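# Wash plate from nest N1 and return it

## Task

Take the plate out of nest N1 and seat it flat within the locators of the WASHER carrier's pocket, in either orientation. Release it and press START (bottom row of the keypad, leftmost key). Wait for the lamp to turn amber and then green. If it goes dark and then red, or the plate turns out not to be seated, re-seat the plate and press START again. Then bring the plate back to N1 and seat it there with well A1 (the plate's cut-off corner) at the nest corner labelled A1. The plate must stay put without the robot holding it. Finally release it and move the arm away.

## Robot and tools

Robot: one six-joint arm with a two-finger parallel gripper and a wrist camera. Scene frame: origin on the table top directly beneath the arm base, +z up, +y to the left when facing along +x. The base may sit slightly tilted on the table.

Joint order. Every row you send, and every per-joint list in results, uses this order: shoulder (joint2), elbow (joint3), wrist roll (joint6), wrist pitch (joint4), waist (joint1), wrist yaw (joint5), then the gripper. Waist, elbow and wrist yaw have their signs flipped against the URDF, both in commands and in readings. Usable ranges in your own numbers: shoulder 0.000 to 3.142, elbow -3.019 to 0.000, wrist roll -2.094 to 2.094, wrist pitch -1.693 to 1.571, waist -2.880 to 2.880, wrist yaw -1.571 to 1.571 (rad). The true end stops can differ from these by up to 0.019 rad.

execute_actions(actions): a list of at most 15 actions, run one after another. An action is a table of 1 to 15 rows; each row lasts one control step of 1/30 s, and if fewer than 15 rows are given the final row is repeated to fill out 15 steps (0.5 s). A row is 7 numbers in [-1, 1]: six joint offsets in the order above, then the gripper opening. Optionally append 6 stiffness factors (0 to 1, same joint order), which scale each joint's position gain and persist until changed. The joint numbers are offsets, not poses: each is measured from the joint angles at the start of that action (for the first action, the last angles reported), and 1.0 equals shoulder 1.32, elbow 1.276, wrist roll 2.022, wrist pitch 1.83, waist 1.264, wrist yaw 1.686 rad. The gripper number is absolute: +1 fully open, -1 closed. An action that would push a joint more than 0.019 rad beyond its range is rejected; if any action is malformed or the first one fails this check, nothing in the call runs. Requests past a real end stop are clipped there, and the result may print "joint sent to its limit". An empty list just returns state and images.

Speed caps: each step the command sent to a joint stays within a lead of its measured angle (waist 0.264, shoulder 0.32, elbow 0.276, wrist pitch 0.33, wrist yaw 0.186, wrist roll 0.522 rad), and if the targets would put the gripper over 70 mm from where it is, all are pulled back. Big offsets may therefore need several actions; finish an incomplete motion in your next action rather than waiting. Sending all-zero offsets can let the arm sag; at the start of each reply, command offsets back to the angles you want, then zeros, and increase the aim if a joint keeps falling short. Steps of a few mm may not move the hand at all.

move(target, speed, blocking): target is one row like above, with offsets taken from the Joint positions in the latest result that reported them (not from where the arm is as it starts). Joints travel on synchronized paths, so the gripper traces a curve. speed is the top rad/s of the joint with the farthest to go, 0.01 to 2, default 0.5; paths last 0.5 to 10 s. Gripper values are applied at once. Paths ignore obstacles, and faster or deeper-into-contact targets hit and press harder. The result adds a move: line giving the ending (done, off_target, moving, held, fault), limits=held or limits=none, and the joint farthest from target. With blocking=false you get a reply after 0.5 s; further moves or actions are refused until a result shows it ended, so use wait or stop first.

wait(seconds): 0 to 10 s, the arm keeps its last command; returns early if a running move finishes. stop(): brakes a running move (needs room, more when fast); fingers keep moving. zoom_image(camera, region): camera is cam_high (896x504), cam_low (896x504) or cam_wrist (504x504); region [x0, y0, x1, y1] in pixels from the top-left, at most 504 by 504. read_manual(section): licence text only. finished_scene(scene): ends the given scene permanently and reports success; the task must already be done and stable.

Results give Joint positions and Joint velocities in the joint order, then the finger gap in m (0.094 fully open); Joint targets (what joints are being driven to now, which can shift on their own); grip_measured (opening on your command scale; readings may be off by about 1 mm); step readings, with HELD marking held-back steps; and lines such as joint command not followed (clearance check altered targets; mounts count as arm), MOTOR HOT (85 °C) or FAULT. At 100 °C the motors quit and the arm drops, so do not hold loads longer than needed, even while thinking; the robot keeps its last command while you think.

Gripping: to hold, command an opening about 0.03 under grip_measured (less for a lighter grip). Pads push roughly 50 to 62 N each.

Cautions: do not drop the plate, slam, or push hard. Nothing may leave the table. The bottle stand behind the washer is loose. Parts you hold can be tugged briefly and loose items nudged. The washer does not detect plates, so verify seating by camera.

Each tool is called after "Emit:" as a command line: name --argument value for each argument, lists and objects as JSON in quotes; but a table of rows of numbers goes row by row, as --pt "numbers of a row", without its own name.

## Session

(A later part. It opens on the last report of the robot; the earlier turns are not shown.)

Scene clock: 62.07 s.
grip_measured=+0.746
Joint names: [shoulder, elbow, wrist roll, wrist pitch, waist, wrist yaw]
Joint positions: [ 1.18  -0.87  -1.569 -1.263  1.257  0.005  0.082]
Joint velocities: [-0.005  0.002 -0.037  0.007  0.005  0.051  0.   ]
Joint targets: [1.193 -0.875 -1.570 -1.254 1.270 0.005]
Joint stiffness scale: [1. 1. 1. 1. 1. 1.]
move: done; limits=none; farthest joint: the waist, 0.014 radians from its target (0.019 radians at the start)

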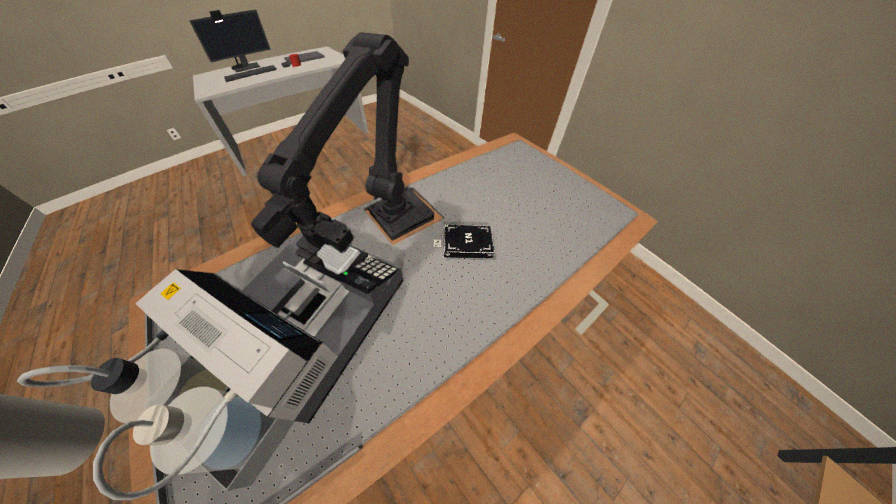

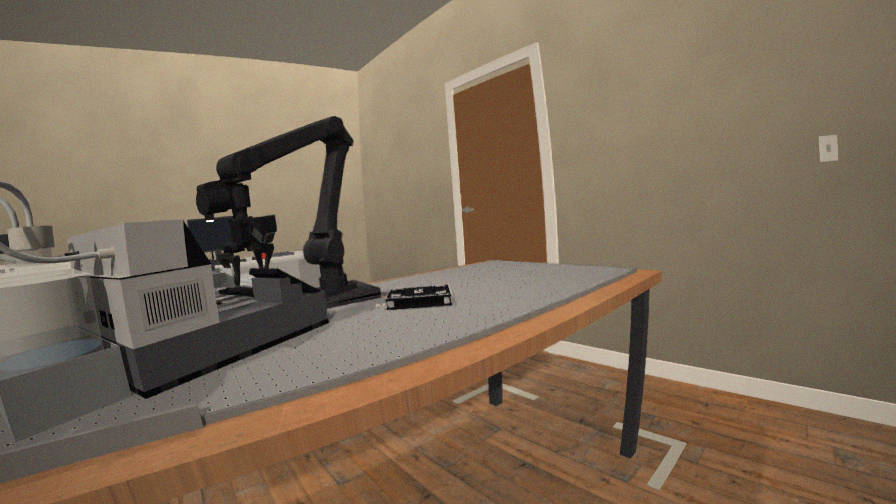

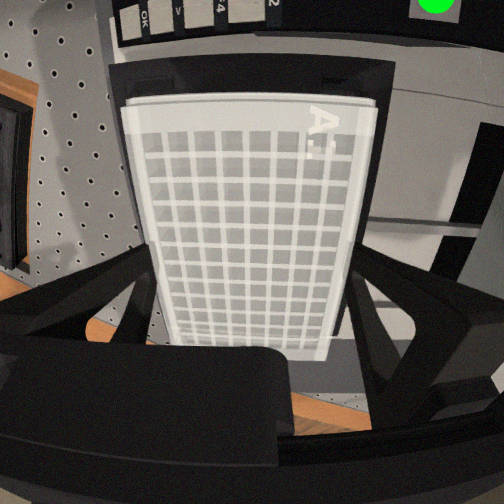

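Gap 148, centre 248; roll back ~0.01, descend 7 mm.

Emit:
move --target '[0.014,0.008,-0.01,0.016,0,0,0.71]' --speed 0.03

Emit:
zoom_image --camera "cam_wrist" --region '[90,30,410,200]'

Scene clock: 67.73 s.
grip_measured=+0.746
Joint names: [shoulder, elbow, wrist roll, wrist pitch, waist, wrist yaw]
Joint positions: [ 1.185 -0.856 -1.579 -1.243  1.257  0.005  0.082]
Joint velocities: [-0.005 -0.002 -0.022  0.007  0.005  0.11  -0.   ]
Joint targets: [1.198 -0.860 -1.589 -1.234 1.257 0.005]
Joint stiffness scale: [1. 1. 1. 1. 1. 1.]
move: done; limits=none; farthest joint: the shoulder, 0.014 radians from its target (0.019 radians at the start)

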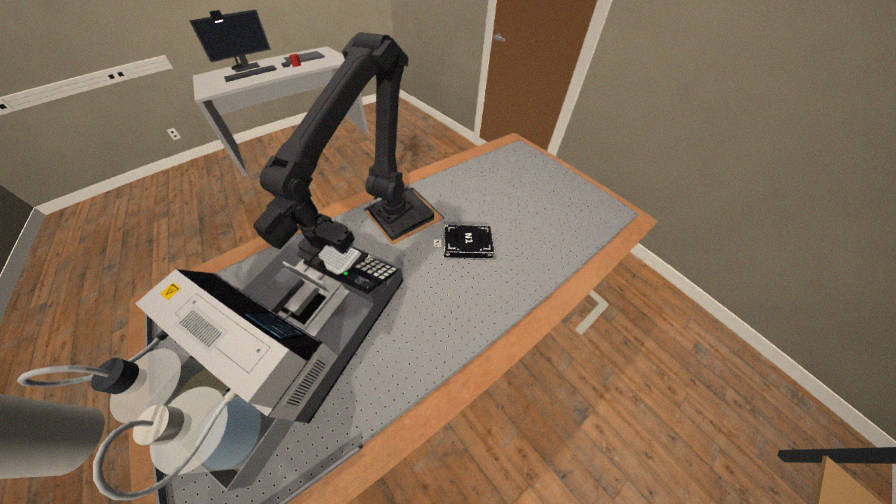

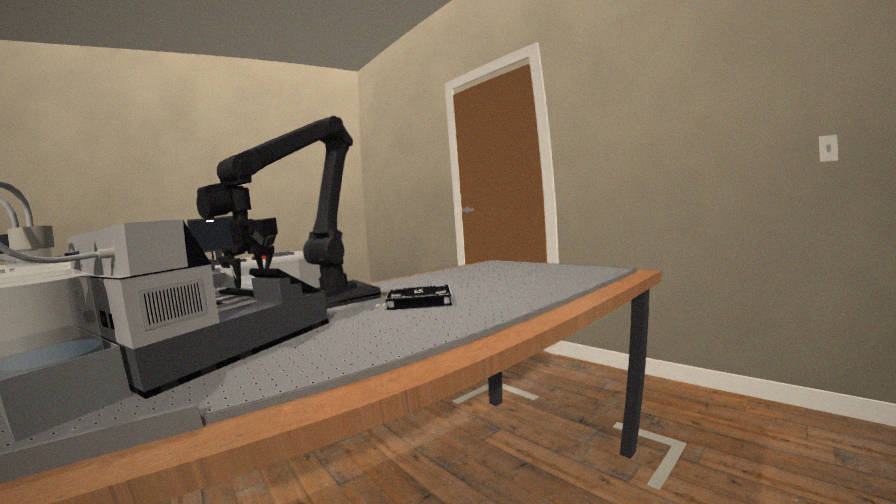

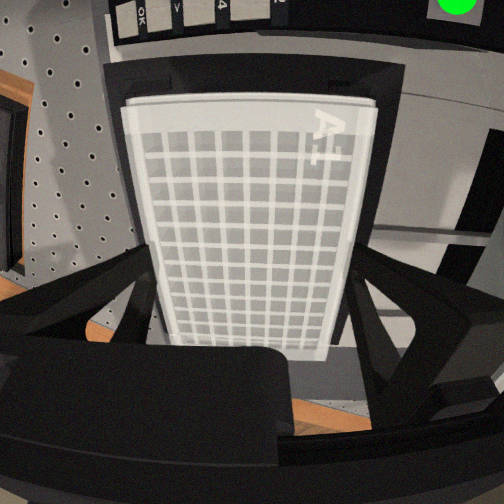

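Region (90, 30, 410, 200) of cam_wrist's 504x504 image, scaled by 1.575, with more detail than that image has; it fills the top 268 rows of this view, and the rest is white.

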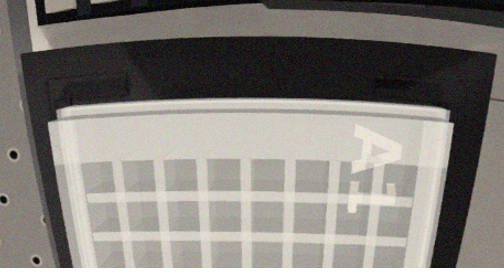

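Emit:
move --target '[0.015,0.009,0,0.017,0.012,0,0.71]' --speed 0.025

Emit:
zoom_image --camera "cam_wrist" --region '[90,30,410,200]'

Scene clock: 72.10 s.
grip_measured=+0.746
Joint names: [shoulder, elbow, wrist roll, wrist pitch, waist, wrist yaw]
Joint positions: [ 1.187 -0.843 -1.58  -1.224  1.258  0.005  0.082]
Joint velocities: [-0.015 -0.007  0.022  0.007  0.005  0.037  0.001]
Joint targets: [1.204 -0.844 -1.579 -1.212 1.272 0.005]
Joint stiffness scale: [1. 1. 1. 1. 1. 1.]
move: done; limits=none; farthest joint: the shoulder, 0.018 radians from its target (0.020 radians at the start)

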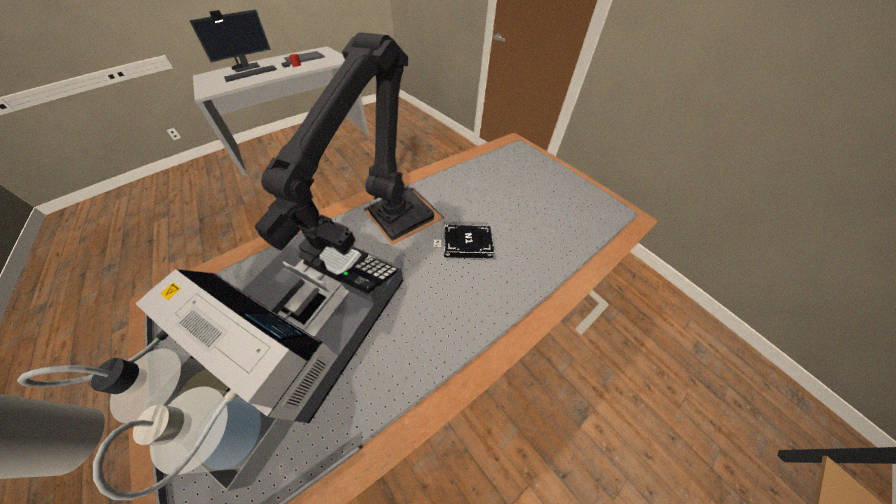

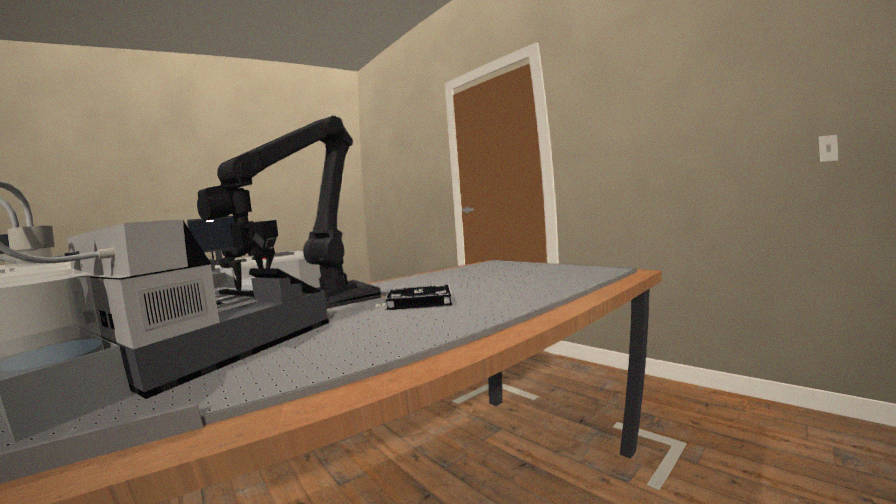

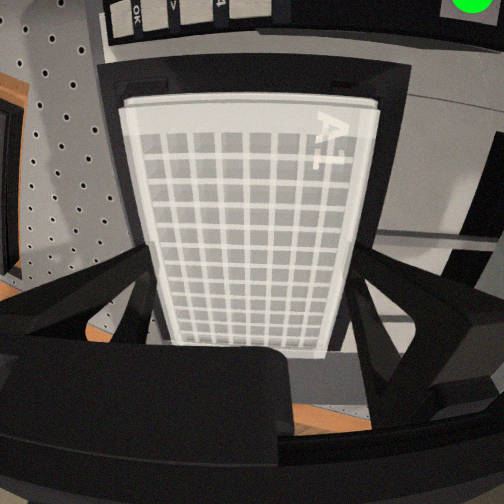

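Region (90, 30, 410, 200) of cam_wrist's 504x504 image, scaled by 1.575, with more detail than that image has; it fills the top 268 rows of this view, and the rest is white.

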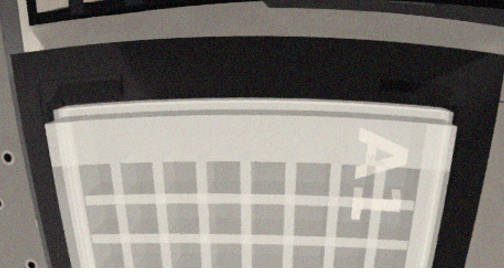

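Emit:
execute_actions --actions '[[[0,-0.015,0,0,0,0,0.72],[0,-0.015,0,0,0,0,0.73],[0,-0.015,0,0,0,0,0.74],[0,-0.015,0,0,0,0,0.75],[0,-0.015,0,0,0,0,0.76],[0,-0.015,0,0,0,0,0.78],[0,-0.015,0,0,0,0,0.82],[0,-0.015,0,0,0,0,0.9],[0,-0.015,0,0,0,0,1]]]'

Emit:
zoom_image --camera "cam_wrist" --region '[90,30,410,200]'

Emit:
move --target '[-0.036,-0.115,0,-0.078,0,0,1]' --speed 0.15

Emit:
zoom_image --camera "cam_wrist" --region '[110,40,400,330]'

Scene clock: 78.83 s.
grip_measured=+1.000
Joint names: [shoulder, elbow, wrist roll, wrist pitch, waist, wrist yaw]
Joint positions: [ 1.187 -0.843 -1.58  -1.224  1.258  0.005  0.094]
Joint velocities: [-0.015  0.017 -0.051 -0.022 -0.005 -0.022  0.   ]
Joint targets: [1.187 -0.862 -1.580 -1.224 1.258 0.005]
Joint stiffness scale: [1. 1. 1. 1. 1. 1.]
Step readings (joint positions):
0: [1.187 -0.843 -1.580 -1.224 1.258 0.005]
1: [1.187 -0.843 -1.580 -1.224 1.258 0.005]
2: [1.187 -0.843 -1.580 -1.224 1.258 0.005]
4: [1.187 -0.843 -1.580 -1.224 1.258 0.005]
8: [1.187 -0.843 -1.580 -1.224 1.258 0.005]
15: Joint positions above

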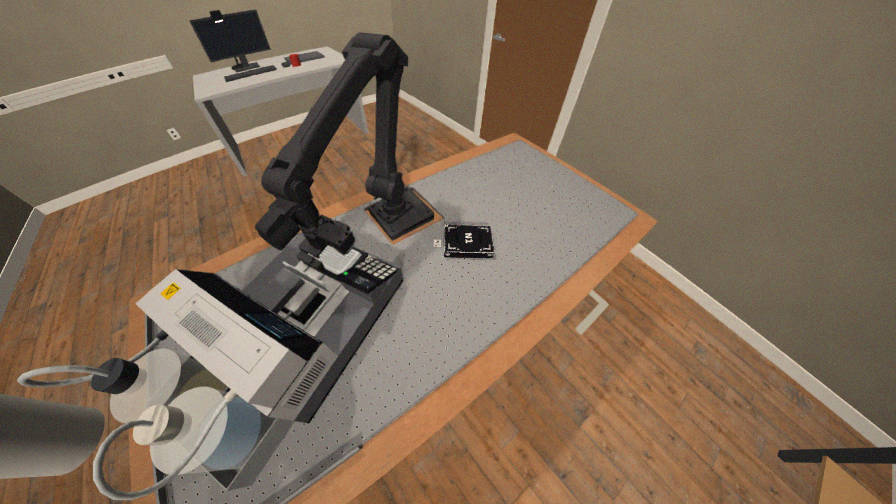

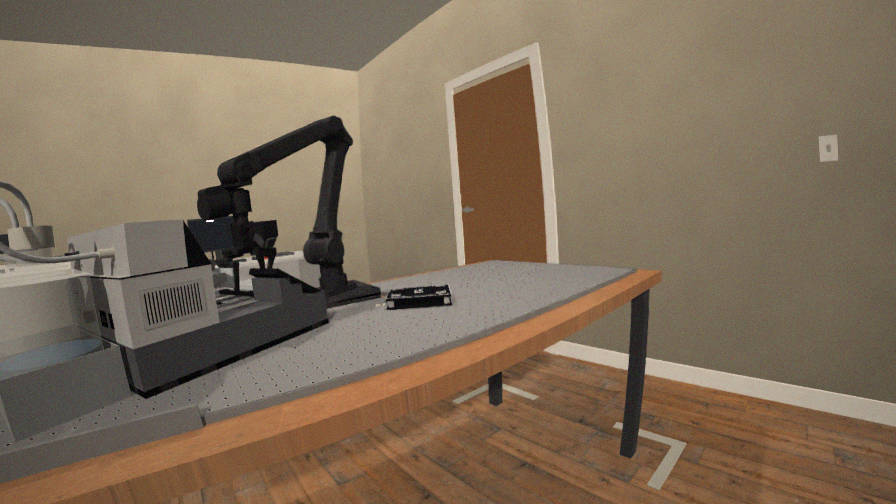

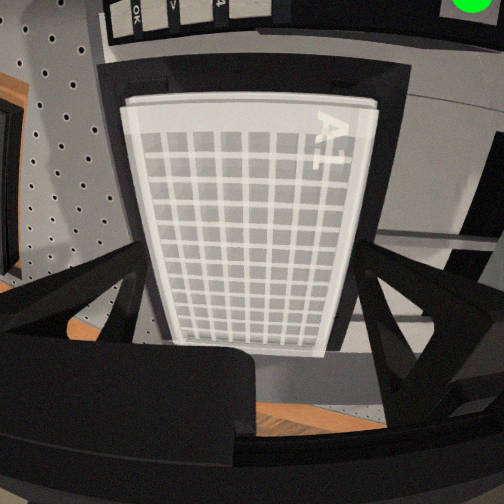

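Region (90, 30, 410, 200) of cam_wrist's 504x504 image, scaled by 1.575, with more detail than that image has; it fills the top 268 rows of this view, and the rest is white.

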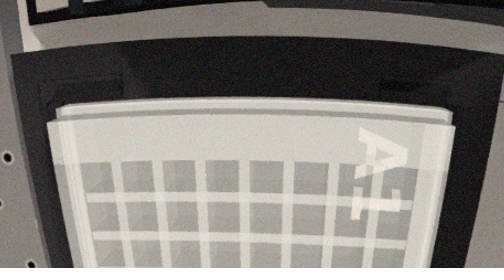

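Scene clock: 80.20 s.
grip_measured=+1.000
Joint names: [shoulder, elbow, wrist roll, wrist pitch, waist, wrist yaw]
Joint positions: [ 1.153 -0.944 -1.58  -1.358  1.258  0.005  0.094]
Joint velocities: [-0.005  0.002  0.007  0.017  0.015  0.051  0.   ]
Joint targets: [1.139 -0.990 -1.580 -1.367 1.258 0.005]
Joint stiffness scale: [1. 1. 1. 1. 1. 1.]
move: off_target; limits=none; farthest joint: the elbow, 0.046 radians from its target (0.146 radians at the start)

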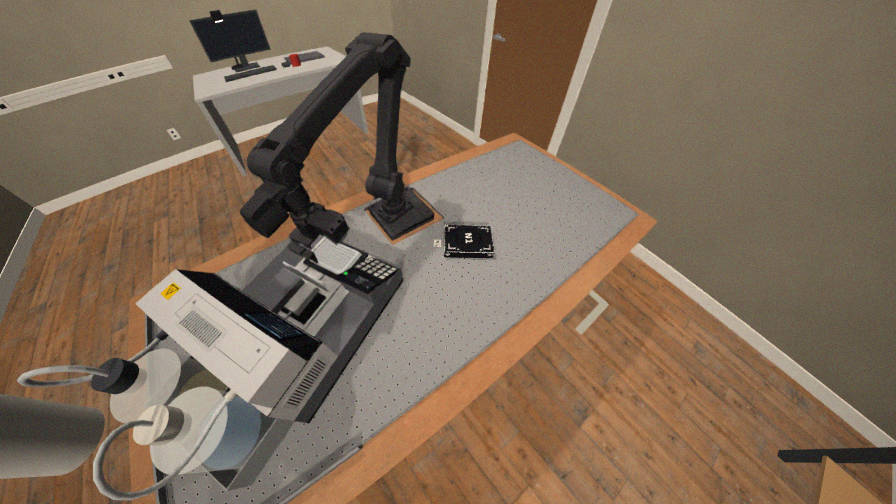

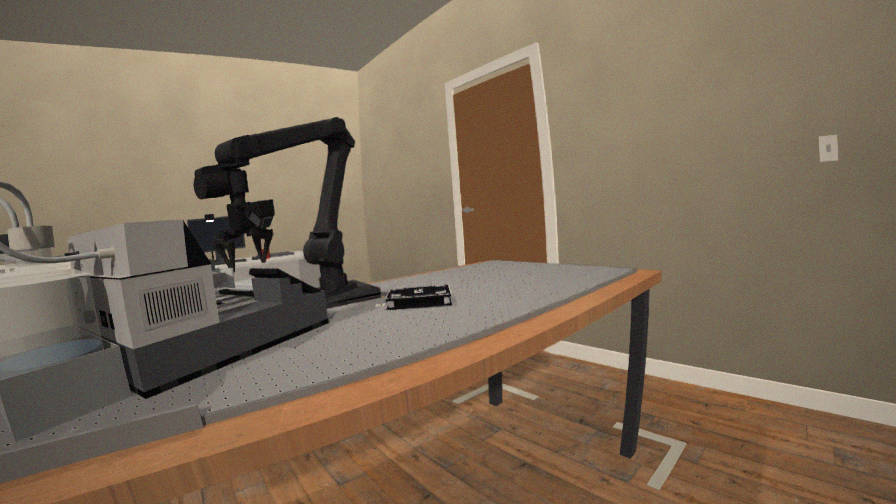

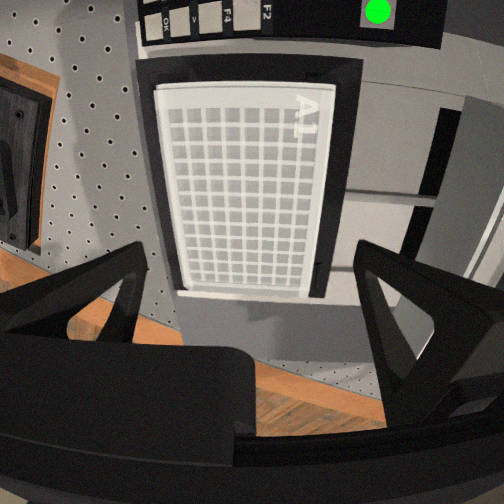

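Region (110, 40, 400, 330) of cam_wrist's 504x504 image, scaled by 1.738, with more detail than that image has.

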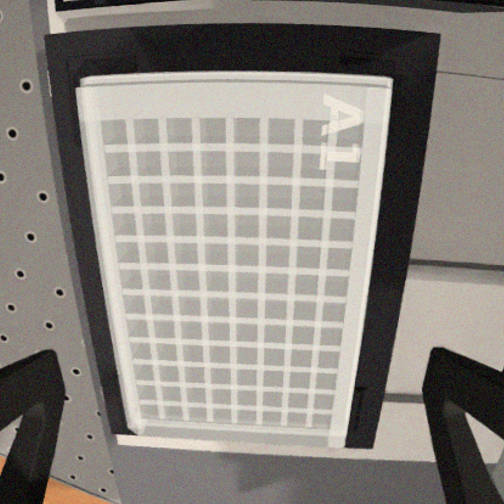

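Looks plausible. Go to keypad.

Emit:
move --target '[0,-0.02,1,0,-0.485,0,-1]' --speed 1.0

Emit:
move --target '[0.028,0.052,0.082,0.052,0,0,-1]' --speed 0.2

Emit:
zoom_image --camera "cam_high" --region '[280,210,400,290]'

Scene clock: 87.10 s.
grip_measured=-0.981
Joint names: [shoulder, elbow, wrist roll, wrist pitch, waist, wrist yaw]
Joint positions: [ 1.153 -0.944  0.432 -1.358  0.654  0.005  0.001]
Joint velocities: [ 0.005 -0.002  0.037  0.002  0.005  0.007 -0.   ]
Joint targets: [1.153 -0.969 0.442 -1.358 0.645 0.005]
Joint stiffness scale: [1. 1. 1. 1. 1. 1.]
move: off_target; limits=none; farthest joint: the elbow, 0.026 radians from its target (0.026 radians at the start)

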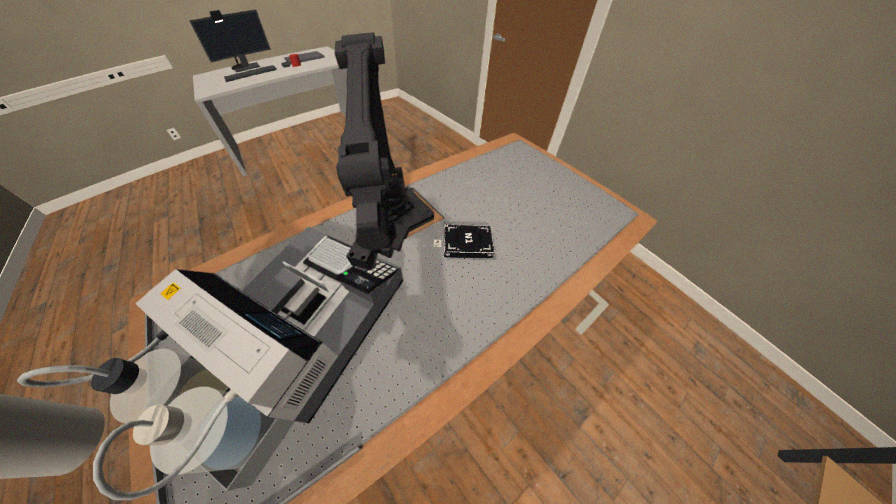

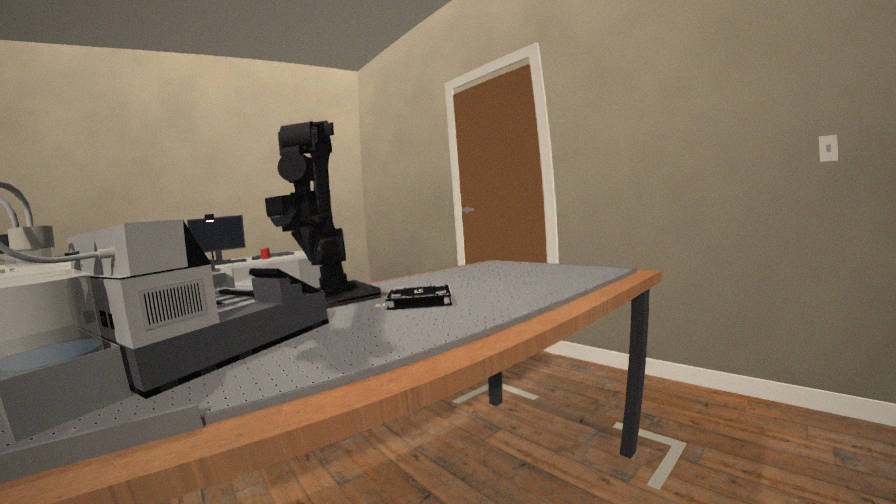

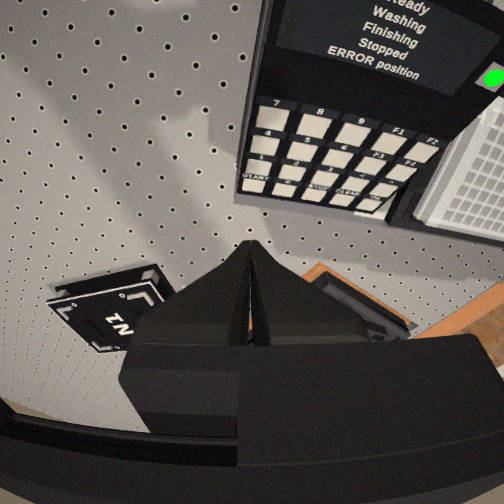

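Scene clock: 88.57 s.
grip_measured=-0.981
Joint names: [shoulder, elbow, wrist roll, wrist pitch, waist, wrist yaw]
Joint positions: [ 1.177 -0.873  0.588 -1.273  0.654  0.005  0.001]
Joint velocities: [ 0.005 -0.002 -0.051 -0.002  0.015  0.066  0.   ]
Joint targets: [1.190 -0.877 0.598 -1.263 0.654 0.005]
Joint stiffness scale: [1. 1. 1. 1. 1. 1.]
move: done; limits=none; farthest joint: the shoulder, 0.013 radians from its target (0.037 radians at the start)

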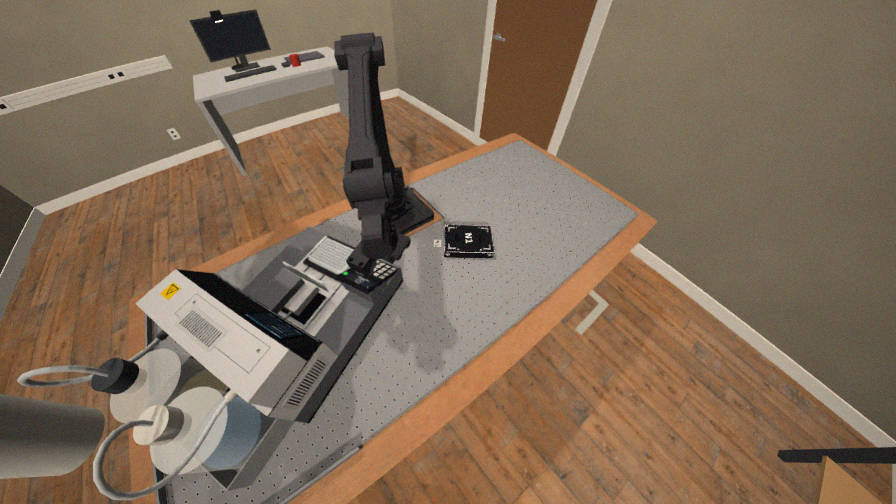

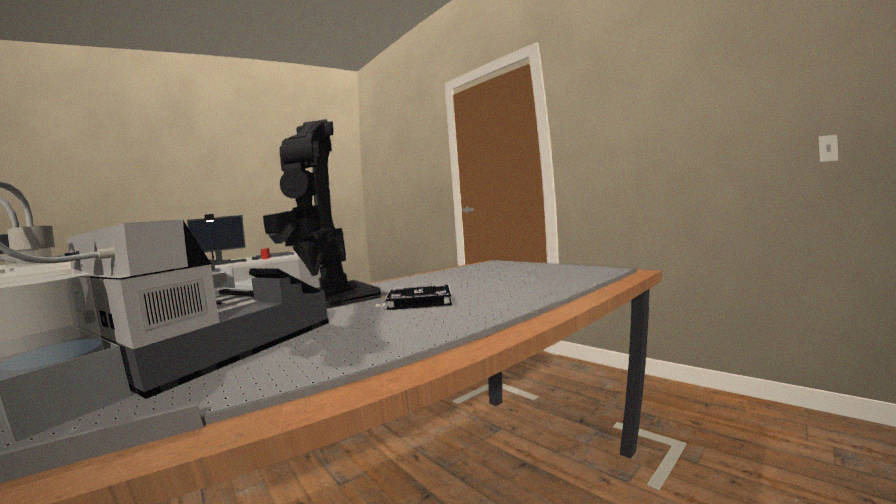

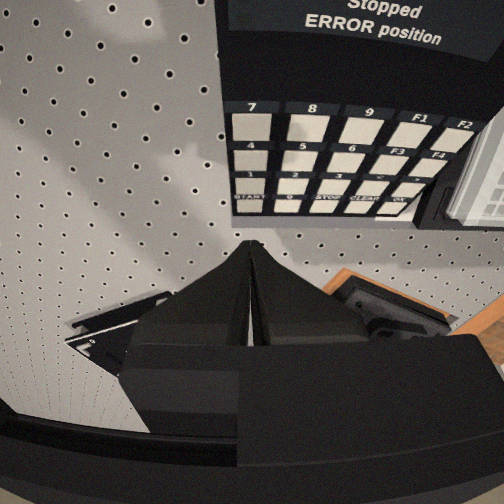

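Region (280, 210, 400, 290) of cam_high's 896x504 image, scaled by 4.200, with more detail than that image has.

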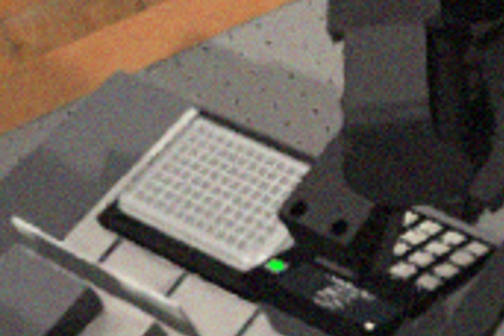

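Down 20 mm.

Emit:
move --target '[0.024,0.029,0,0.038,0,0,-1]' --speed 0.08

Scene clock: 92.63 s.
grip_measured=-0.981
Joint names: [shoulder, elbow, wrist roll, wrist pitch, waist, wrist yaw]
Joint positions: [ 1.195 -0.833  0.589 -1.213  0.654  0.005  0.001]
Joint velocities: [-0.015  0.007  0.007 -0.017  0.015  0.095 -0.001]
Joint targets: [1.208 -0.836 0.588 -1.203 0.654 0.005]
Joint stiffness scale: [1. 1. 1. 1. 1. 1.]
move: done; limits=none; farthest joint: the shoulder, 0.014 radians from its target (0.032 radians at the start)

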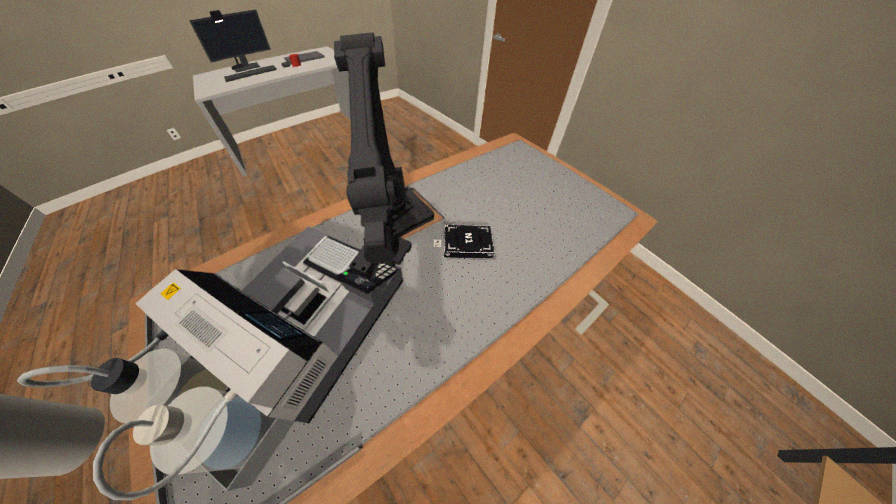

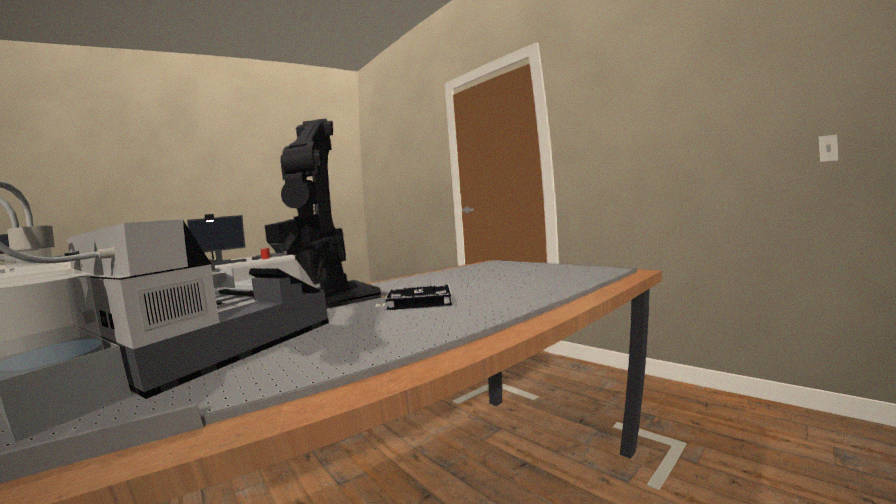

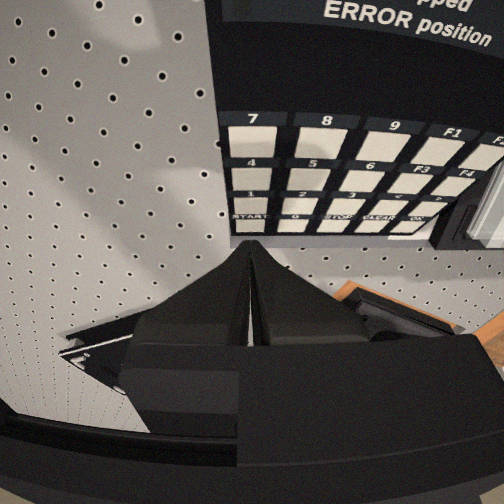

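Emit:
move --target '[0.045,-0.01,0,0,0,0,-1]' --speed 0.04

Scene clock: 96.73 s.
grip_measured=-0.981
Joint names: [shoulder, elbow, wrist roll, wrist pitch, waist, wrist yaw]
Joint positions: [ 1.236 -0.833  0.589 -1.213  0.654  0.005  0.001]
Joint velocities: [-0.005  0.012 -0.007 -0.022  0.015 -0.007  0.   ]
Joint targets: [1.254 -0.845 0.589 -1.213 0.654 0.005]
Joint stiffness scale: [1. 1. 1. 1. 1. 1.]
move: done; limits=none; farthest joint: the shoulder, 0.019 radians from its target (0.060 radians at the start)

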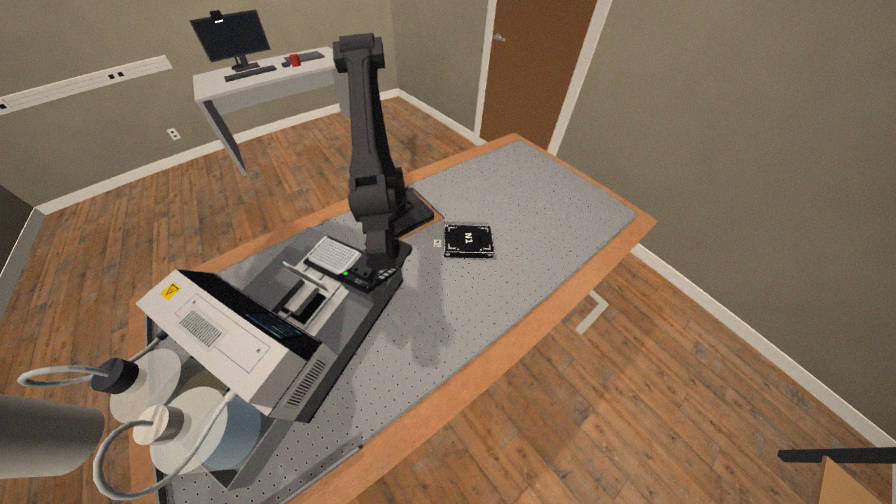

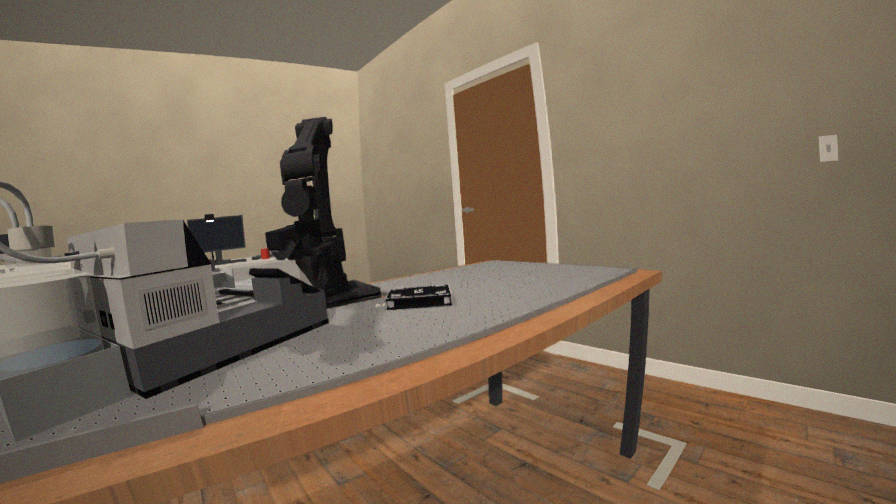

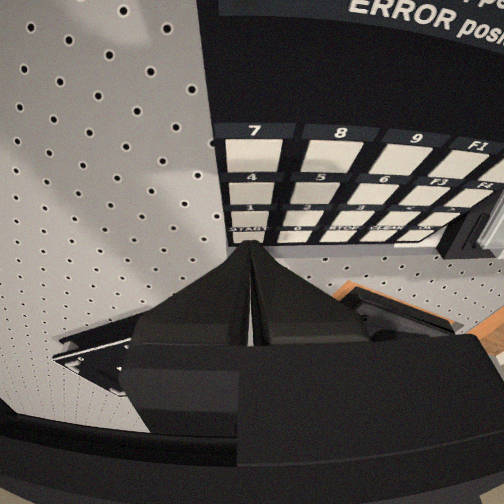

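Emit:
move --target '[0.026,0,0,0,0,0,-1]' --speed 0.04

Scene clock: 100.40 s.
grip_measured=-0.981
Joint names: [shoulder, elbow, wrist roll, wrist pitch, waist, wrist yaw]
Joint positions: [ 1.241 -0.833  0.589 -1.213  0.654  0.005  0.001]
Joint velocities: [ 0.005 -0.027 -0.022 -0.002  0.005  0.022 -0.   ]
Joint targets: [1.270 -0.833 0.589 -1.213 0.654 0.005]
Joint stiffness scale: [1. 1. 1. 1. 1. 1.]
move: off_target; limits=none; farthest joint: the shoulder, 0.029 radians from its target (0.035 radians at the start)

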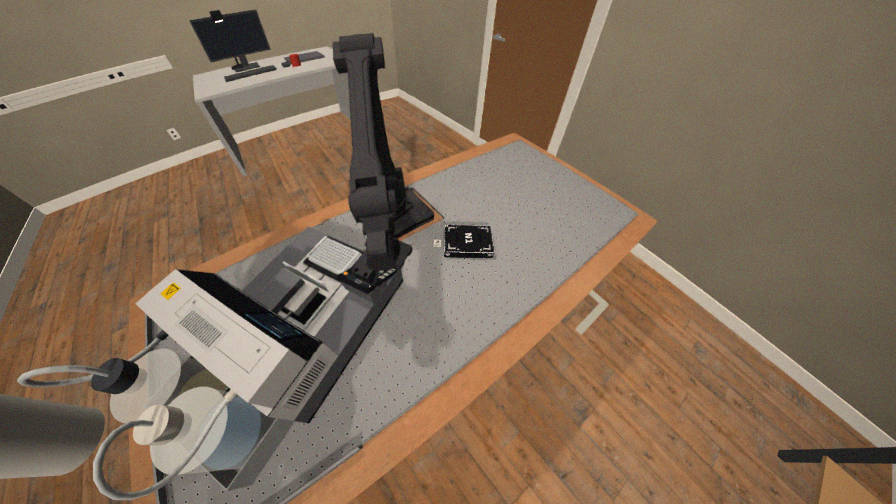

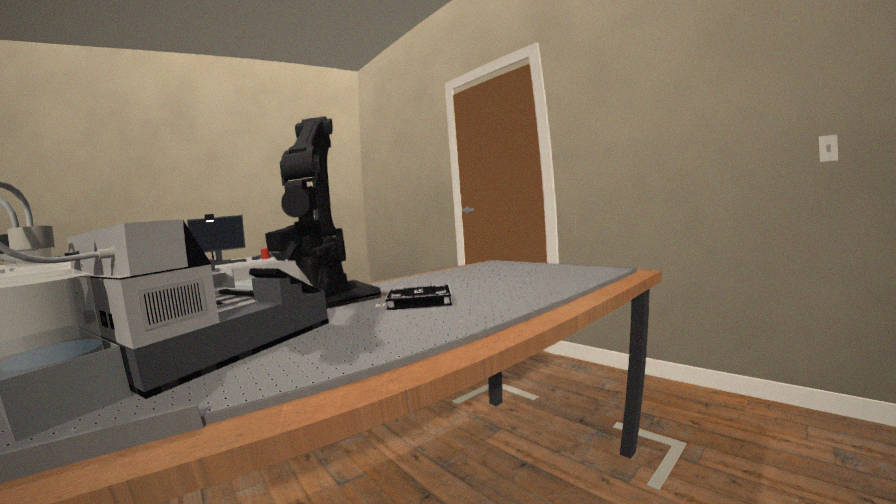

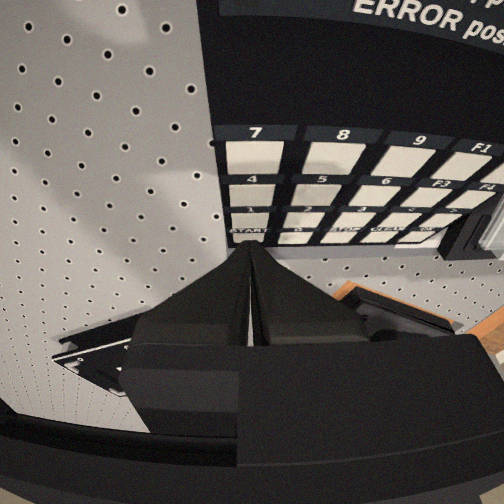

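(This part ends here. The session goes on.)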